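# Move top stock card onto the neighbouring waste pile

## Task

In the front row (the one closest to the viewer), lift the uppermost card off the face-down stock and set it down on the waste pile next to it, so that it is supported by that pile and nothing else. Nothing else may be disturbed. The cards are stiff plywood tiles. The result only counts if the card stays there without the robot holding it. Anything the robot is still touching at the end must not drop or settle once it is let go.

## Robot and tools

ROBOT. Two six-joint FANUC CRX-5iA arms, left_arm and right_arm, each fitted with a Robotiq 2F-140 two-finger gripper. The left_arm base sits at (-0.018, +0.310, 0) m and the right_arm base at (-0.052, -0.421, 0) m. Both are turned only slightly about z (quat_wxyz about (1, 0, 0, 0.03)).

FRAME. All printed poses share one scene frame. Its origin is on the tabletop midway between the arms, +z is up, +x points away from the robot over the table, and left_arm is on the +y side. The arm names do not tell you which side of a camera image anything is on.

execute_actions. The argument actions is a list holding one item or none.
- An empty list only reports the current state.
- A motion item is {"rows": [...], "steps": n}, with 1 to 15 rows and n at most 15 (default 15). Each step lasts 1/30 s and uses one row. If there are fewer rows than steps, the last row is held.
- A wait item is {"steps": n} with n up to 300. It returns once n steps have passed since the previous result, and your writing time counts toward them.
- The optional flag pictures (true/false) controls whether camera images come back.
A refused call moves nothing.

ROW FORMAT. Every row has 18 numbers and always covers both arms, even if only one moves:
- left_arm: six absolute joint target angles in radians (waist, shoulder, elbow, forearm roll, wrist pitch, wrist roll), then gripper position, force_limit and speed;
- right_arm: the same nine numbers in the same order.
The joint numbers are targets in the same form as the Joint positions line, not offsets.

JOINT RANGES (rad): waist ±3.491, shoulder ±3.140, elbow -1.187 to 4.328, forearm roll ±3.316, wrist pitch ±3.140, wrist roll ±3.927. A target more than 0.010 beyond a range end is refused if it is also beyond the current angle. The real stop may differ by up to 0.010. Targets past the real stop are clipped, and the result then reports "joint sent to its limit"; that line may refer to an earlier action. If the line is absent, that does not prove there is more room.

GRIPPER NUMBERS. All three lie in [-1, 1].
- position: +1 is wide open (140 mm), about -0.8 is where the pads touch, and -1 closes until something blocks the fingers.
- force_limit: about 14 N at -1, 60 N at 0 and 107 N at +1.
- speed: about 30 mm/s at -1, 140 at 0 and 250 at +1.
To leave a gripper unchanged, repeat its previous three numbers; a 0 is a real command, not a blank. Stopped fingers stay put until the position changes by 0.01 or more, or the object slips or gives way. To squeeze harder, raise force_limit and switch position between -1 and -0.98.

GRIPPER GEOMETRY. The fingers point along the gripper's +z axis and close along its y axis. end_effector_position is the point between the closed pads. The fingertips reach about 33 mm past it when closed and about 9 mm when fully open. While closing, the tips travel about 24 mm further from the arm, so keep that much space above the table or the piles.

MOTION LIMITS.
- Joint target speed is capped at 2.62 rad/s (waist, shoulder), 3.14 (elbow) and 3.93 (wrist joints), with 0.5 s to accelerate. All joints of one arm are slowed together.
- Each target is kept within a lead of the measured angle: 0.805 rad for waist and shoulder, 0.966 for elbow, 1.21 for the wrist joints.
- Targets that would put the gripper more than 70 mm from where it now is are scaled back.
So a distant goal needs several calls. Arms keep heading to the last row while you think or wait, until they settle or a step is HELD.

RESULT LINES.
- The state line gives each gripper's end_effector_position (m) and end_effector_quat_wxyz. These can be off somewhat, more so at long reach.
- Joint positions and Joint velocities give one block per arm in column order (rad, rad/s).
- object_status: 0 moving, 1 blocked while opening, 2 blocked while closing (a grasp; check for this after sending -1), 3 reached the target or pads touching (a thin item may still be held). It updates just after the fingers stop.
- position_measured is in counts, not linear: 3 fully open, 230 pads together.
- HELD marks steps where your row was not fully sent.
- "joint command not followed" means the clearance check altered or blocked joint targets; the gripper parts still ran.
- MOTOR HOT warns of heating from holding loads. An OVER-TEMPERATURE FAULT brakes that arm until it cools.

FAULTS. An arm halts for 10 s, drops the rest of the call and goes limp to the contact if:
- contact torque reaches a joint's load limit (139 N m for waist, shoulder and elbow; 34.8 for the wrist joints; held weight counts), or
- an external force of 150 N acts on the arm, its tool or its load.

OTHER TOOLS.
- zoom_image: camera is one of cam_high (896x504), cam_low (896x504), cam_left_wrist (616x616) or cam_right_wrist (616x616). region is [x0, y0, x1, y1] in pixels from the top-left corner, at most 504 by 504. It returns an enlarged crop of that camera's latest image.
- read_manual: optional section, only "licences". It returns licence text and does not move anything.
- finished_scene: scene (1 or 2). Ending a reply without any tool call ends everything.

Wrist camera frames are only approximate (up to about 51 mm and 29 degrees off).

CAUTIONS. Do not drop the card or let it slide off. Do not knock anything off the table or shift other cards. Avoid slamming into the table or piles, hard pressing, and arm-to-arm contact. Brief outside tugs on held parts or nudges on loose items can happen. Before finishing, release the card so it lies flat on the waste pile by itself, and move the gripper clear so nothing it touches can settle.

Each tool is called after "Call:" as name([rows], argument=value, ...), one row to a line, values as JSON.

## Session

Call:
execute_actions(actions=[])

Scene clock: 0.00 s of 4000.00 s.
left_arm: end_effector_position=(+0.1278, +0.8759, +0.2687) position_measured=230 object_status=3 end_effector_quat_wxyz=(+0.237, -0.326, +0.915, +0.025) | right_arm: end_effector_position=(+0.3561, -0.4828, +0.3071) position_measured=230 object_status=3 end_effector_quat_wxyz=(+0.248, -0.024, +0.818, +0.518)
Joint positions: left_arm=[ 1.754  0.114 -0.044  0.485 -1.335 -2.795] | right_arm=[-0.881  0.097 -0.011 -1.159 -1.906 -0.845]
Joint velocities: left_arm=[ 0.    -0.001  0.001  0.001  0.002  0.   ] | right_arm=[-0.     0.    -0.     0.002  0.002  0.001]

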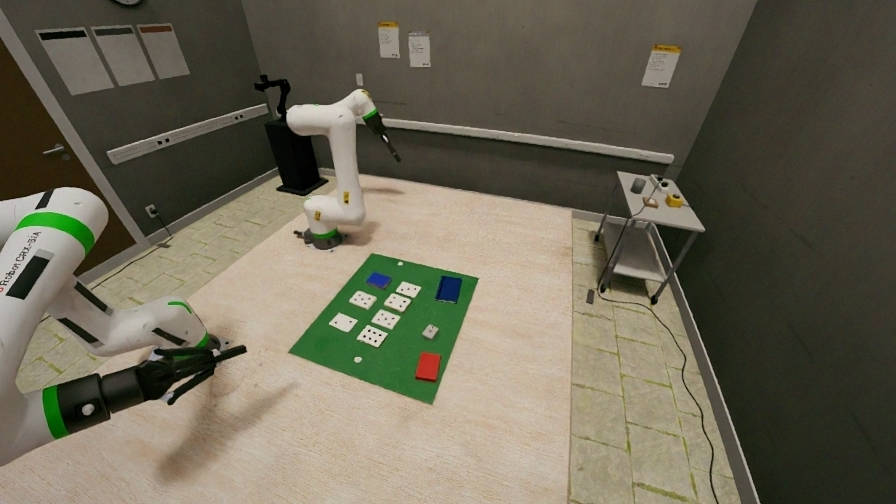

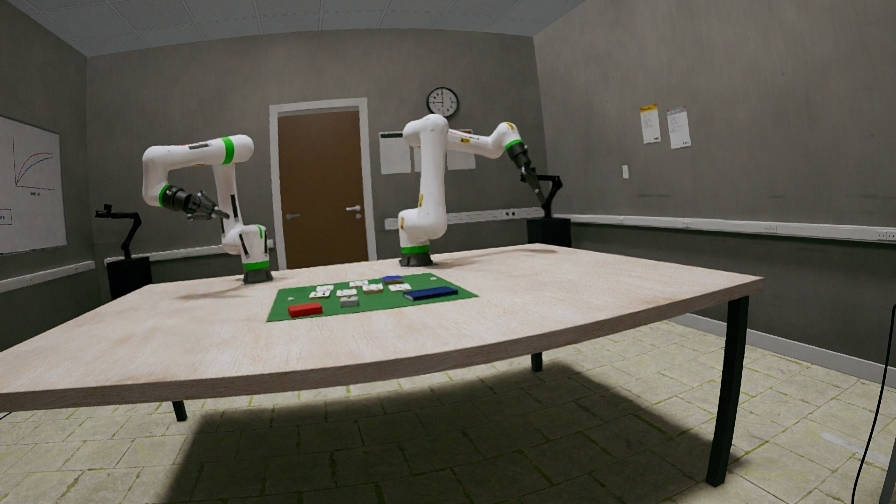

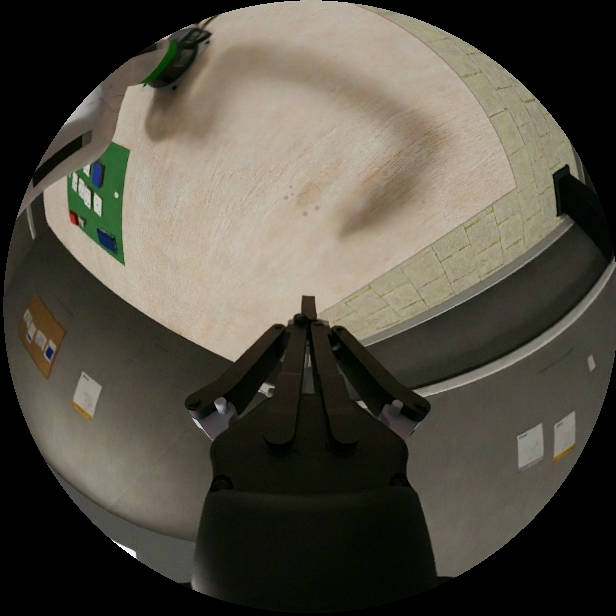

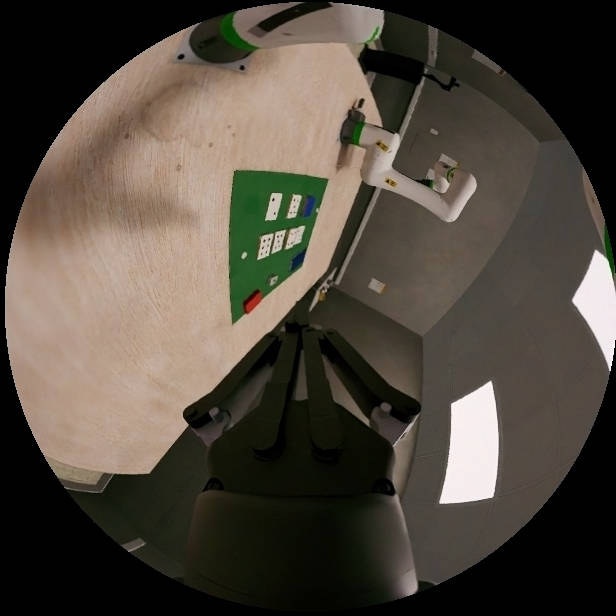

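Call:
zoom_image(camera="cam_high", region=[280, 230, 500, 410])

Call:
zoom_image(camera="cam_low", region=[260, 250, 500, 330])

Region (280, 230, 500, 410) of cam_high's 896x504 image, scaled by 2.291, with more detail than that image has; it fills the top 412 rows of this view, and the rest is white.

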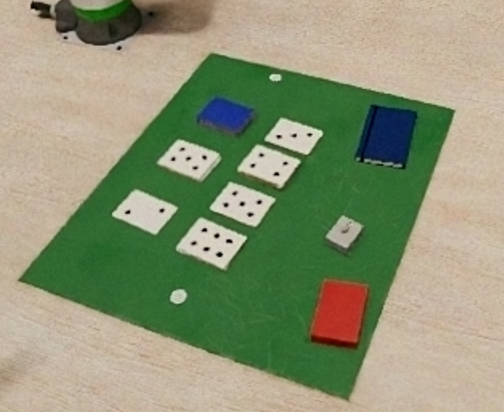

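Region (260, 250, 500, 330) of cam_low's 896x504 image, scaled by 2.100, with more detail than that image has.

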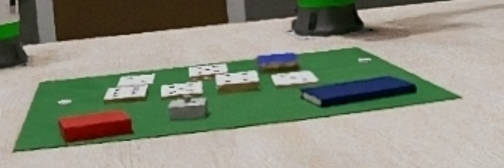

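Call:
execute_actions([
  {"rows":[[-0.238,-0.203,-0.157,0,-1.617,-1.39,0.4,-0.5,0,-0.881,0.097,-0.011,-1.159,-1.906,-0.845,-1,0,0]],"steps":15},
], pictures=false)

Call:
execute_actions([
  {"steps":120},
])

Scene clock: 28.63 s of 4000.00 s.
left_arm: end_effector_position=(+0.2492, +0.7465, +0.2597) position_measured=128 object_status=0 end_effector_quat_wxyz=(+0.155, -0.368, +0.916, -0.044) | right_arm: end_effector_position=(+0.3563, -0.4828, +0.3070) position_measured=233 object_status=3 end_effector_quat_wxyz=(+0.248, -0.023, +0.818, +0.518)
Joint positions: left_arm=[ 1.44   0.007 -0.082  0.322 -1.43  -2.342] | right_arm=[-0.881  0.097 -0.011 -1.159 -1.906 -0.845]
Joint velocities: left_arm=[-0.83  -0.23  -0.082 -0.352 -0.204  1.04 ] | right_arm=[ 0.    -0.001 -0.    -0.    -0.001  0.   ]
Steps of this call (steps 1 to 90: nothing new was sent; then 25.13 s passed at rest; steps 91 to 105: all 15 steps of this action). Readings (joint positions | what the end effector reports):
91: left_arm=[1.753 0.114 -0.044 0.485 -1.335 -2.795] | right_arm=[-0.881 0.097 -0.011 -1.159 -1.906 -0.845] | left_arm position_measured=230 object_status=0 | right_arm position_measured=230 object_status=0
92: left_arm=[1.750 0.113 -0.044 0.484 -1.336 -2.790] | right_arm=[-0.881 0.097 -0.011 -1.159 -1.906 -0.845] | left_arm position_measured=227 object_status=0 | right_arm position_measured=233 object_status=0
94: left_arm=[1.726 0.103 -0.048 0.469 -1.344 -2.755] | right_arm=[-0.881 0.097 -0.011 -1.159 -1.906 -0.845] | left_arm position_measured=212 object_status=0 | right_arm position_measured=233 object_status=0
98: left_arm=[1.628 0.066 -0.061 0.413 -1.377 -2.608] | right_arm=[-0.881 0.097 -0.011 -1.159 -1.906 -0.845] | left_arm position_measured=181 object_status=0 | right_arm position_measured=233 object_status=3
105: the state above

Scene clock: 32.63 s of 4000.00 s.
left_arm: end_effector_position=(+0.2997, +0.1200, +0.2498) position_measured=78 object_status=3 end_effector_quat_wxyz=(-0.000, -0.000, +1.000, +0.000) | right_arm: end_effector_position=(+0.3563, -0.4828, +0.3070) position_measured=233 object_status=3 end_effector_quat_wxyz=(+0.248, -0.023, +0.818, +0.518)
Joint positions: left_arm=[-0.238 -0.203 -0.157 -0.    -1.617 -1.39 ] | right_arm=[-0.881  0.097 -0.011 -1.159 -1.906 -0.845]
Joint velocities: left_arm=[ 0.    -0.     0.    -0.002  0.003 -0.   ] | right_arm=[ 0.     0.    -0.    -0.001 -0.001  0.   ]
Steps of this call (steps 1 to 75: the robot went on to your last target; steps 76 to 120: nothing new was sent). Readings (joint positions | what the end effector reports):
1: left_arm=[1.412 -0.001 -0.085 0.310 -1.437 -2.307] | right_arm=[-0.881 0.097 -0.011 -1.159 -1.906 -0.845] | left_arm position_measured=120 object_status=0 | right_arm position_measured=233 object_status=3
2: left_arm=[1.383 -0.008 -0.087 0.298 -1.444 -2.273] | right_arm=[-0.881 0.097 -0.011 -1.159 -1.906 -0.845] | left_arm position_measured=113 object_status=0 | right_arm position_measured=233 object_status=3
4: left_arm=[1.325 -0.023 -0.093 0.276 -1.456 -2.207] | right_arm=[-0.881 0.097 -0.011 -1.159 -1.906 -0.845] | left_arm position_measured=98 object_status=0 | right_arm position_measured=233 object_status=3
8: left_arm=[1.206 -0.049 -0.102 0.236 -1.480 -2.088] | right_arm=[-0.881 0.097 -0.011 -1.159 -1.906 -0.845] | left_arm position_measured=78 object_status=0 | right_arm position_measured=233 object_status=3
120: the state above
All arms were judged still, so your last target was given up. Only a new action makes them travel on or press farther. Fingers that are still opening or closing keep moving.

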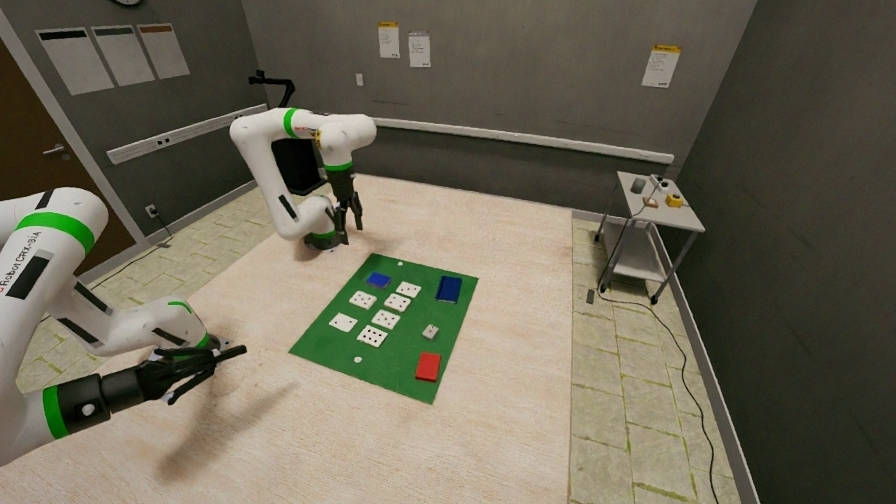

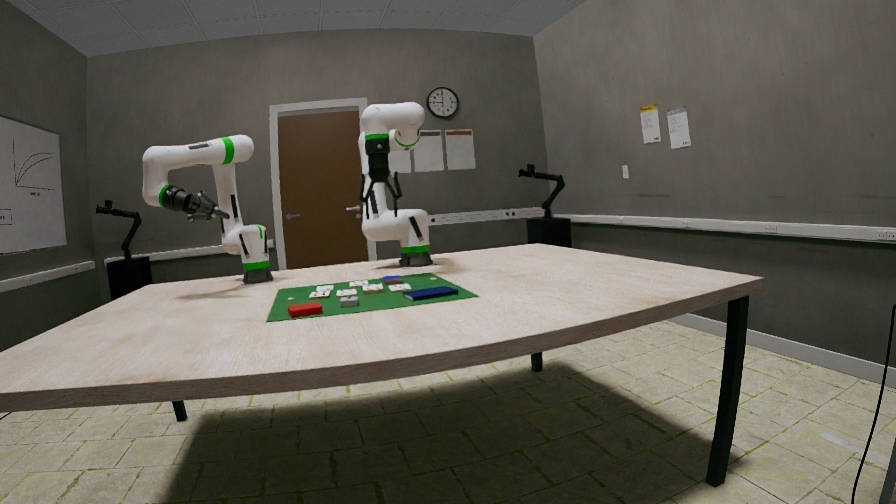

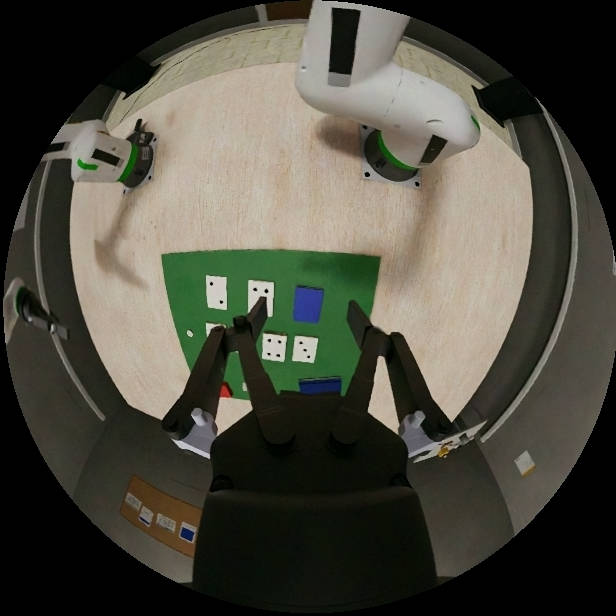

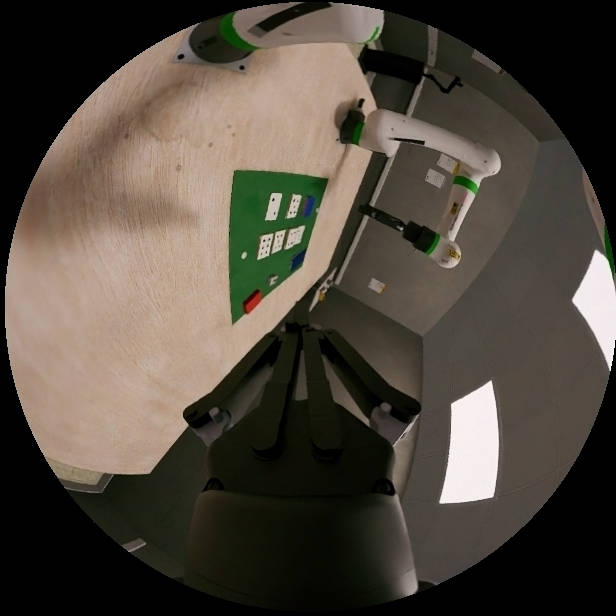

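Call:
execute_actions([
  {"rows":[[-0.206,0.032,-0.320,0,-1.2186,-1.423,0.4,-0.5,0,-0.881,0.097,-0.011,-1.159,-1.906,-0.845,-1,0,0]],"steps":15},
], pictures=false)

Call:
execute_actions([
  {"steps":60},
])

Scene clock: 44.83 s of 4000.00 s.
left_arm: end_effector_position=(+0.3736, +0.1197, +0.0938) position_measured=78 object_status=3 end_effector_quat_wxyz=(-0.000, +0.000, +1.000, -0.000) | right_arm: end_effector_position=(+0.3563, -0.4828, +0.3070) position_measured=233 object_status=3 end_effector_quat_wxyz=(+0.248, -0.023, +0.818, +0.518)
Joint positions: left_arm=[-0.207  0.027 -0.316  0.    -1.228 -1.422] | right_arm=[-0.881  0.097 -0.011 -1.159 -1.906 -0.845]
Joint velocities: left_arm=[ 0.029  0.21  -0.145  0.     0.356 -0.03 ] | right_arm=[-0.001 -0.    -0.     0.002  0.002  0.   ]
Steps of this call (steps 1 to 90: nothing new was sent; then 8.70 s passed at rest; steps 91 to 105: all 15 steps of this action). Readings (joint positions | what the end effector reports):
91: left_arm=[-0.238 -0.203 -0.157 0.000 -1.617 -1.390] | right_arm=[-0.881 0.097 -0.011 -1.159 -1.906 -0.845] | left_arm position_measured=78 object_status=3 | right_arm position_measured=233 object_status=3
92: left_arm=[-0.238 -0.200 -0.159 0.000 -1.612 -1.390] | right_arm=[-0.881 0.097 -0.011 -1.159 -1.906 -0.845] | left_arm position_measured=78 object_status=3 | right_arm position_measured=233 object_status=3
94: left_arm=[-0.235 -0.180 -0.174 0.000 -1.576 -1.392] | right_arm=[-0.881 0.097 -0.011 -1.159 -1.906 -0.845] | left_arm position_measured=78 object_status=3 | right_arm position_measured=233 object_status=3
98: left_arm=[-0.224 -0.098 -0.230 0.000 -1.439 -1.404] | right_arm=[-0.881 0.097 -0.011 -1.159 -1.906 -0.845] | left_arm position_measured=78 object_status=3 | right_arm position_measured=233 object_status=3
105: the state above

Scene clock: 46.83 s of 4000.00 s.
left_arm: end_effector_position=(+0.3749, +0.1199, +0.0900) position_measured=78 object_status=3 end_effector_quat_wxyz=(+0.000, +0.000, +1.000, -0.000) | right_arm: end_effector_position=(+0.3563, -0.4828, +0.3070) position_measured=233 object_status=3 end_effector_quat_wxyz=(+0.248, -0.023, +0.818, +0.518)
Joint positions: left_arm=[-0.206  0.032 -0.32  -0.    -1.219 -1.423] | right_arm=[-0.881  0.097 -0.011 -1.159 -1.906 -0.845]
Joint velocities: left_arm=[ 0.001  0.001  0.001  0.    -0.001  0.   ] | right_arm=[ 0.001  0.     0.    -0.002  0.002  0.   ]
Steps of this call (steps 1 to 15: the robot went on to your last target; steps 16 to 60: nothing new was sent). Readings (joint positions | what the end effector reports):
1: left_arm=[-0.206 0.031 -0.319 0.000 -1.221 -1.423] | right_arm=[-0.881 0.097 -0.011 -1.159 -1.906 -0.845] | left_arm position_measured=78 object_status=3 | right_arm position_measured=233 object_status=3
2: left_arm=[-0.206 0.032 -0.320 0.000 -1.219 -1.423] | right_arm=[-0.881 0.097 -0.011 -1.159 -1.906 -0.845] | left_arm position_measured=78 object_status=3 | right_arm position_measured=233 object_status=3
4: left_arm=[-0.206 0.032 -0.320 0.000 -1.219 -1.423] | right_arm=[-0.881 0.097 -0.011 -1.159 -1.906 -0.845] | left_arm position_measured=78 object_status=3 | right_arm position_measured=233 object_status=3
8: left_arm=[-0.206 0.032 -0.320 0.000 -1.219 -1.423] | right_arm=[-0.881 0.097 -0.011 -1.159 -1.906 -0.845] | left_arm position_measured=78 object_status=3 | right_arm position_measured=233 object_status=3
60: the state above
All arms were judged still, so your last target was given up. Only a new action makes them travel on or press farther. Fingers that are still opening or closing keep moving.

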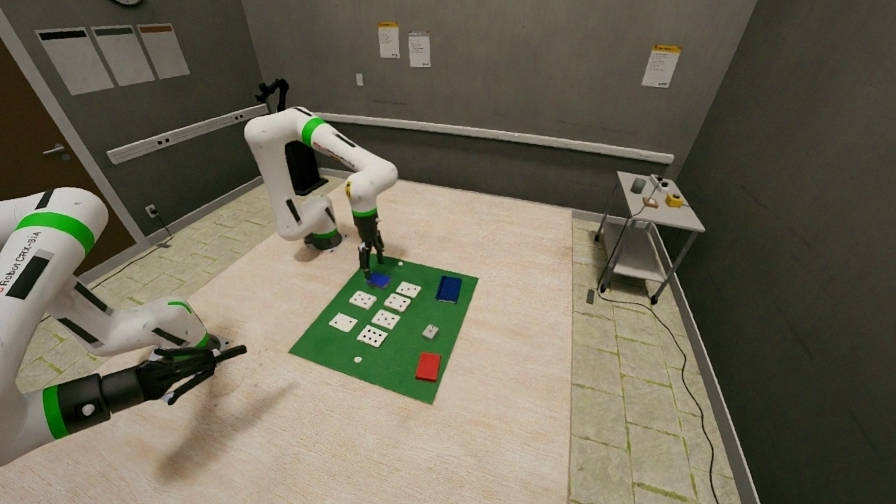

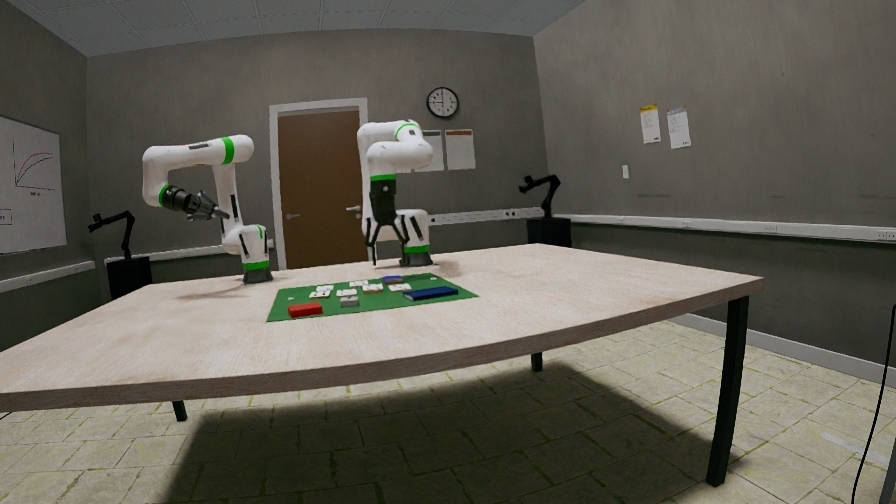

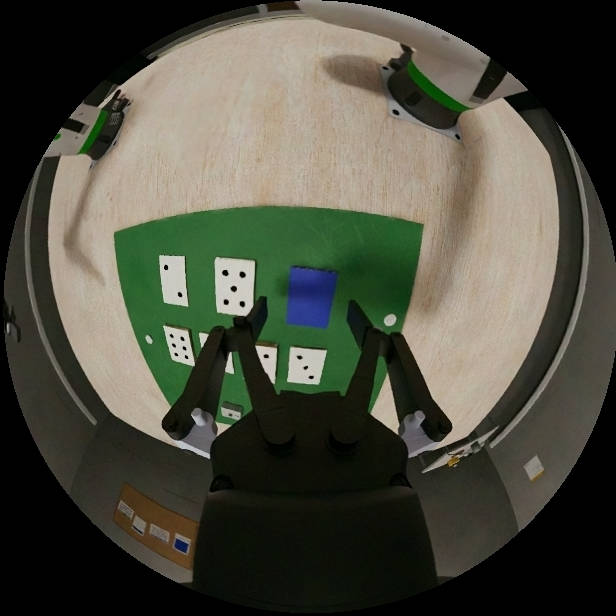

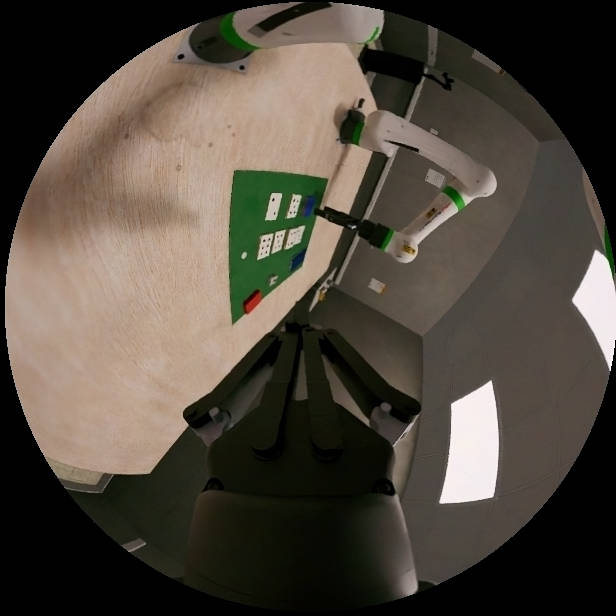

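Call:
zoom_image(camera="cam_low", region=[340, 240, 440, 300])

Call:
zoom_image(camera="cam_left_wrist", region=[200, 230, 400, 400])

Region (340, 240, 440, 300) of cam_low's 896x504 image, scaled by 5.040, with more detail than that image has; it fills the top 302 rows of this view, and the rest is white.

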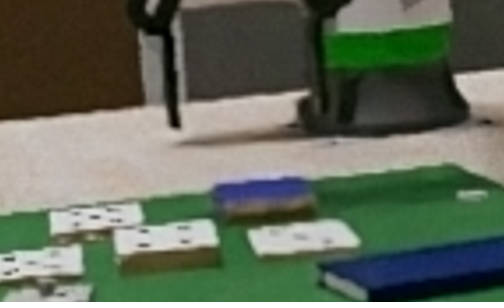

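Region (200, 230, 400, 400) of cam_left_wrist's 616x616 image, scaled by 2.520, with more detail than that image has; it fills the top 428 rows of this view, and the rest is white.

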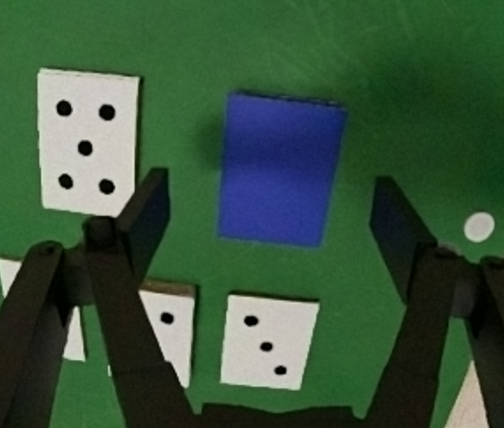

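Call:
execute_actions([
  {"rows":[[-0.1885,0.083,-0.3543,0,-1.1335,-1.50,0.15,-0.5,0,-0.881,0.097,-0.011,-1.159,-1.906,-0.845,-1,0,0]],"steps":15},
], pictures=false)

Call:
execute_actions([
  {"steps":30},
])

Call:
zoom_image(camera="cam_left_wrist", region=[200, 230, 400, 400])

Call:
zoom_image(camera="cam_low", region=[340, 240, 440, 300])

Scene clock: 81.00 s of 4000.00 s.
left_arm: end_effector_position=(+0.3847, +0.1260, +0.0548) position_measured=110 object_status=3 end_effector_quat_wxyz=(-0.000, +0.030, +1.000, +0.000) | right_arm: end_effector_position=(+0.3563, -0.4828, +0.3070) position_measured=233 object_status=3 end_effector_quat_wxyz=(+0.248, -0.023, +0.818, +0.518)
Joint positions: left_arm=[-0.189  0.083 -0.354 -0.    -1.134 -1.5  ] | right_arm=[-0.881  0.097 -0.011 -1.159 -1.906 -0.845]
Joint velocities: left_arm=[ 0.     0.001 -0.    -0.     0.001  0.   ] | right_arm=[-0.     0.     0.    -0.001  0.001  0.001]
Steps of this call (steps 1 to 90: nothing new was sent; then 30.67 s passed at rest; steps 91 to 105: all 15 steps of this action). Readings (joint positions | what the end effector reports):
91: left_arm=[-0.206 0.032 -0.320 -0.000 -1.218 -1.423] | right_arm=[-0.881 0.097 -0.011 -1.159 -1.906 -0.845] | left_arm position_measured=78 object_status=0 | right_arm position_measured=233 object_status=3
92: left_arm=[-0.205 0.035 -0.322 -0.000 -1.213 -1.428] | right_arm=[-0.881 0.097 -0.011 -1.159 -1.906 -0.845] | left_arm position_measured=82 object_status=0 | right_arm position_measured=233 object_status=3
94: left_arm=[-0.198 0.056 -0.336 -0.000 -1.178 -1.460] | right_arm=[-0.881 0.097 -0.011 -1.159 -1.906 -0.845] | left_arm position_measured=97 object_status=0 | right_arm position_measured=233 object_status=3
98: left_arm=[-0.189 0.083 -0.354 -0.000 -1.134 -1.500] | right_arm=[-0.881 0.097 -0.011 -1.159 -1.906 -0.845] | left_arm position_measured=110 object_status=0 | right_arm position_measured=233 object_status=3
105: the state above

Scene clock: 82.00 s of 4000.00 s.
left_arm: end_effector_position=(+0.3847, +0.1260, +0.0549) position_measured=110 object_status=3 end_effector_quat_wxyz=(-0.000, +0.030, +1.000, +0.000) | right_arm: end_effector_position=(+0.3563, -0.4828, +0.3070) position_measured=233 object_status=3 end_effector_quat_wxyz=(+0.248, -0.023, +0.818, +0.518)
Joint positions: left_arm=[-0.188  0.083 -0.354  0.    -1.133 -1.5  ] | right_arm=[-0.881  0.097 -0.011 -1.159 -1.906 -0.845]
Joint velocities: left_arm=[-0.     0.001 -0.    -0.001  0.     0.   ] | right_arm=[ 0.001  0.    -0.     0.     0.001 -0.001]
Steps of this call (steps 1 to 15: the robot went on to your last target; steps 16 to 30: nothing new was sent). Readings (joint positions | what the end effector reports):
1: left_arm=[-0.189 0.083 -0.354 -0.000 -1.134 -1.500] | right_arm=[-0.881 0.097 -0.011 -1.159 -1.906 -0.845] | left_arm position_measured=110 object_status=3 | right_arm position_measured=233 object_status=3
2: left_arm=[-0.189 0.083 -0.354 -0.000 -1.134 -1.500] | right_arm=[-0.881 0.097 -0.011 -1.159 -1.906 -0.845] | left_arm position_measured=110 object_status=3 | right_arm position_measured=233 object_status=3
4: left_arm=[-0.189 0.083 -0.354 -0.000 -1.134 -1.500] | right_arm=[-0.881 0.097 -0.011 -1.159 -1.906 -0.845] | left_arm position_measured=110 object_status=3 | right_arm position_measured=233 object_status=3
8: left_arm=[-0.188 0.083 -0.354 -0.000 -1.134 -1.500] | right_arm=[-0.881 0.097 -0.011 -1.159 -1.906 -0.845] | left_arm position_measured=110 object_status=3 | right_arm position_measured=233 object_status=3
30: the state above
All arms were judged still, so your last target was given up. Only a new action makes them travel on or press farther. Fingers that are still opening or closing keep moving.

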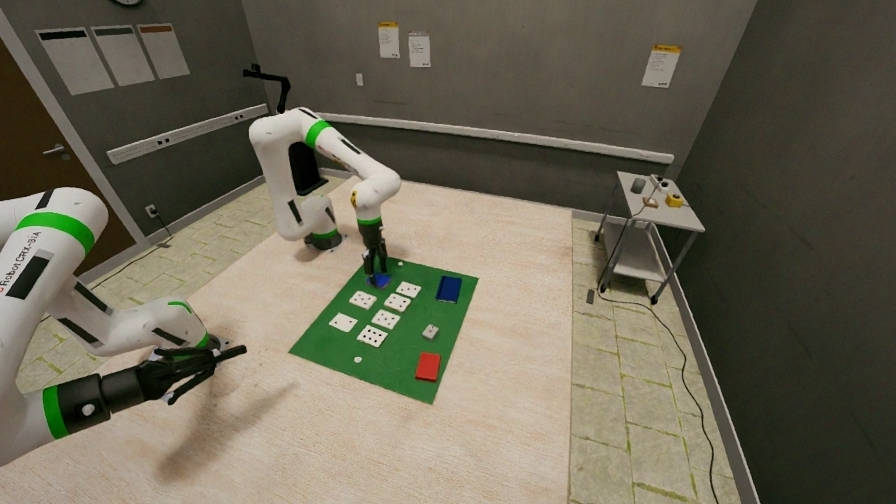

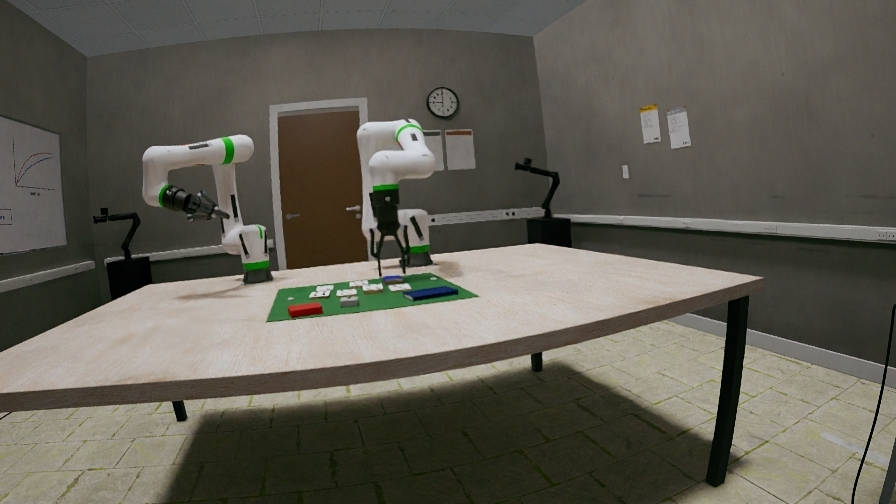

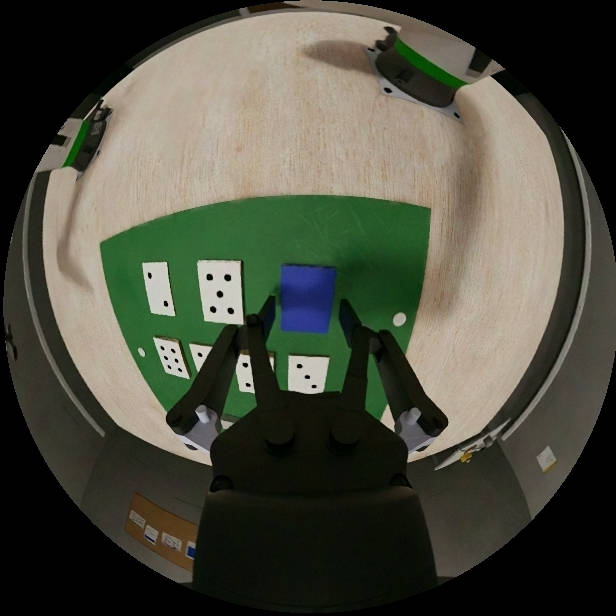

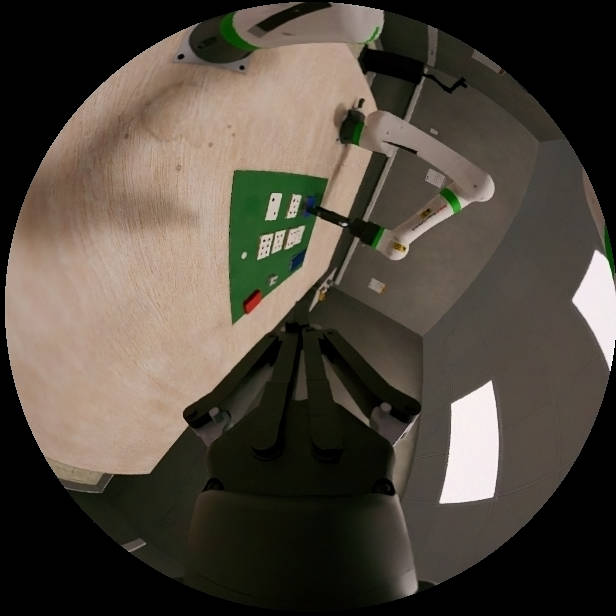

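Region (200, 230, 400, 400) of cam_left_wrist's 616x616 image, scaled by 2.520, with more detail than that image has; it fills the top 428 rows of this view, and the rest is white.

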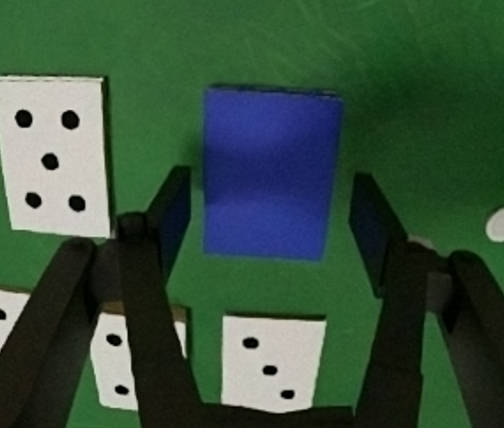

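Region (340, 240, 440, 300) of cam_low's 896x504 image, scaled by 5.040, with more detail than that image has; it fills the top 302 rows of this view, and the rest is white.

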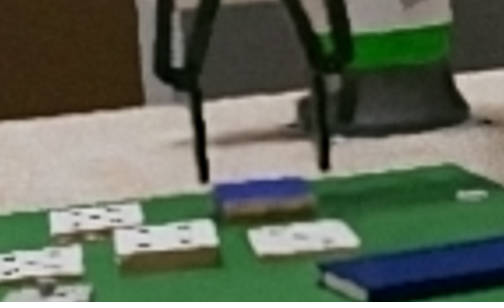

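Call:
execute_actions([
  {"rows":[[-0.1955,0.0708,-0.3830,0,-1.1171,-1.493,0.15,-1,-0.5,-0.881,0.097,-0.011,-1.159,-1.906,-0.845,-1,0,0]],"steps":12},
], pictures=false)

Call:
execute_actions([
  {"rows":[[-0.1955,0.0708,-0.3830,0,-1.1171,-1.493,-0.16,-1,-0.5,-0.881,0.097,-0.011,-1.159,-1.906,-0.845,-1,0,0]],"steps":15},
])

Call:
zoom_image(camera="cam_left_wrist", region=[200, 230, 400, 400])

Call:
zoom_image(camera="cam_low", region=[340, 240, 440, 300])

Scene clock: 94.37 s of 4000.00 s.
left_arm: end_effector_position=(+0.3755, +0.1242, +0.0490) position_measured=110 object_status=3 end_effector_quat_wxyz=(-0.000, +0.030, +1.000, -0.000) | right_arm: end_effector_position=(+0.3563, -0.4828, +0.3070) position_measured=233 object_status=3 end_effector_quat_wxyz=(+0.248, -0.023, +0.818, +0.518)
Joint positions: left_arm=[-0.195  0.071 -0.383  0.    -1.117 -1.493] | right_arm=[-0.881  0.097 -0.011 -1.159 -1.906 -0.845]
Joint velocities: left_arm=[-0.001  0.001 -0.001  0.001  0.001  0.001] | right_arm=[ 0.     0.    -0.     0.    -0.     0.001]
Steps of this call (steps 1 to 90: nothing new was sent; then 8.97 s passed at rest; steps 91 to 102: all 12 steps of this action). Readings (joint positions | what the end effector reports):
91: left_arm=[-0.189 0.083 -0.354 -0.000 -1.133 -1.500] | right_arm=[-0.881 0.097 -0.011 -1.159 -1.906 -0.845] | left_arm position_measured=110 object_status=3 | right_arm position_measured=233 object_status=3
92: left_arm=[-0.189 0.081 -0.357 0.000 -1.131 -1.500] | right_arm=[-0.881 0.097 -0.011 -1.159 -1.906 -0.845] | left_arm position_measured=110 object_status=3 | right_arm position_measured=233 object_status=3
94: left_arm=[-0.194 0.073 -0.377 0.000 -1.120 -1.495] | right_arm=[-0.881 0.097 -0.011 -1.159 -1.906 -0.845] | left_arm position_measured=110 object_status=3 | right_arm position_measured=233 object_status=3
98: left_arm=[-0.195 0.071 -0.383 0.000 -1.117 -1.493] | right_arm=[-0.881 0.097 -0.011 -1.159 -1.906 -0.845] | left_arm position_measured=110 object_status=3 | right_arm position_measured=233 object_status=3
102: the state above

Scene clock: 94.87 s of 4000.00 s.
left_arm: end_effector_position=(+0.3755, +0.1242, +0.0490) position_measured=149 object_status=0 end_effector_quat_wxyz=(-0.000, +0.030, +1.000, -0.000) | right_arm: end_effector_position=(+0.3563, -0.4828, +0.3070) position_measured=233 object_status=3 end_effector_quat_wxyz=(+0.248, -0.023, +0.818, +0.518)
Joint positions: left_arm=[-0.196  0.071 -0.383  0.    -1.117 -1.493] | right_arm=[-0.881  0.097 -0.011 -1.159 -1.906 -0.845]
Joint velocities: left_arm=[-0.002 -0.     0.001 -0.001  0.     0.   ] | right_arm=[ 0.    -0.    -0.    -0.     0.001 -0.002]
Steps of this call (steps 1 to 15: all 15 steps of this action). Readings (joint positions | what the end effector reports):
1: left_arm=[-0.195 0.071 -0.383 0.000 -1.117 -1.493] | right_arm=[-0.881 0.097 -0.011 -1.159 -1.906 -0.845] | left_arm position_measured=110 object_status=0 | right_arm position_measured=233 object_status=3
2: left_arm=[-0.195 0.071 -0.383 0.000 -1.117 -1.493] | right_arm=[-0.881 0.097 -0.011 -1.159 -1.906 -0.845] | left_arm position_measured=112 object_status=0 | right_arm position_measured=233 object_status=3
4: left_arm=[-0.195 0.071 -0.383 0.000 -1.117 -1.493] | right_arm=[-0.881 0.097 -0.011 -1.159 -1.906 -0.845] | left_arm position_measured=121 object_status=0 | right_arm position_measured=233 object_status=3
8: left_arm=[-0.196 0.071 -0.383 0.000 -1.117 -1.493] | right_arm=[-0.881 0.097 -0.011 -1.159 -1.906 -0.845] | left_arm position_measured=140 object_status=0 | right_arm position_measured=233 object_status=3
15: the state above

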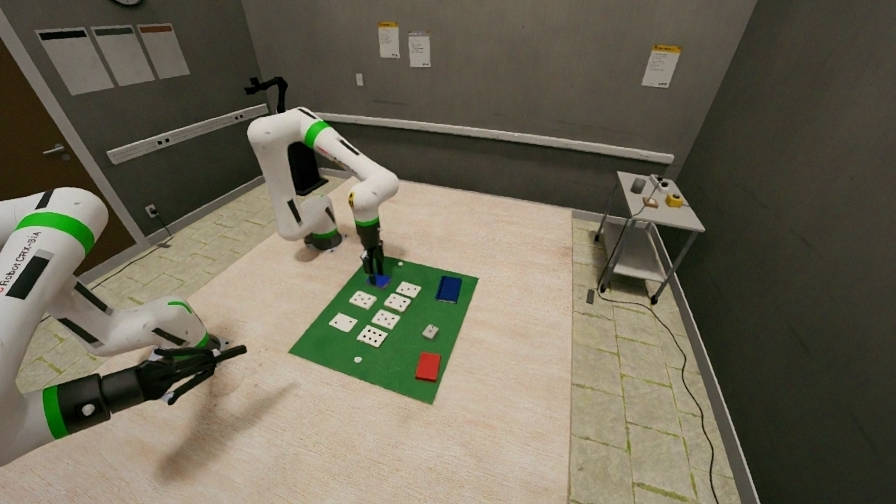

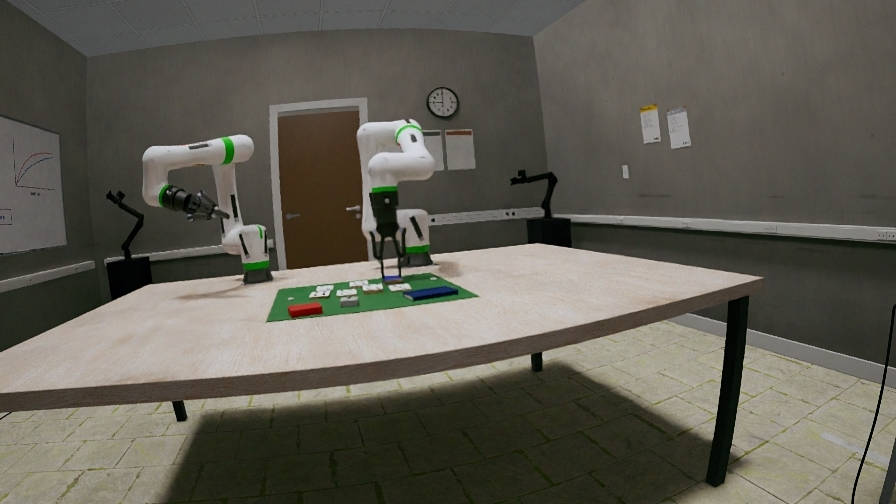

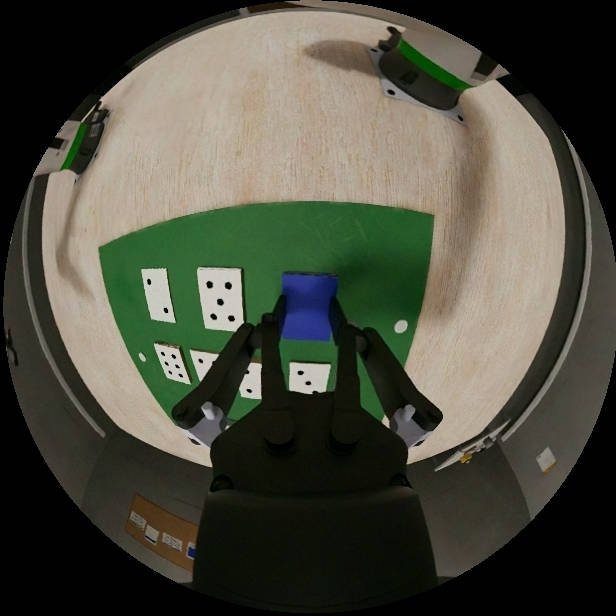

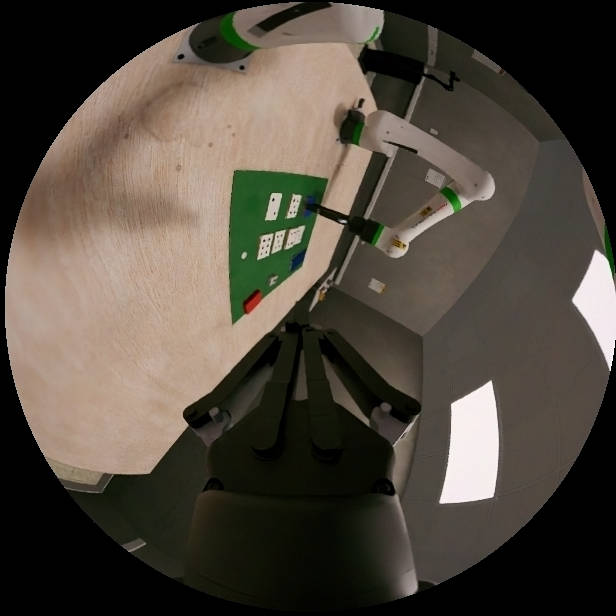

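Region (200, 230, 400, 400) of cam_left_wrist's 616x616 image, scaled by 2.520, with more detail than that image has; it fills the top 428 rows of this view, and the rest is white.

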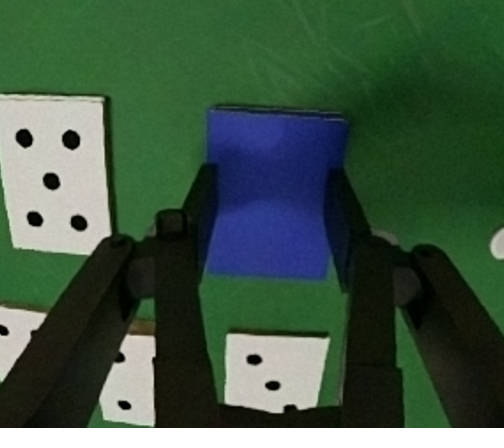

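Region (340, 240, 440, 300) of cam_low's 896x504 image, scaled by 5.040, with more detail than that image has; it fills the top 302 rows of this view, and the rest is white.

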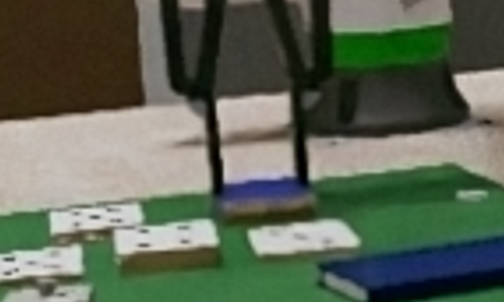

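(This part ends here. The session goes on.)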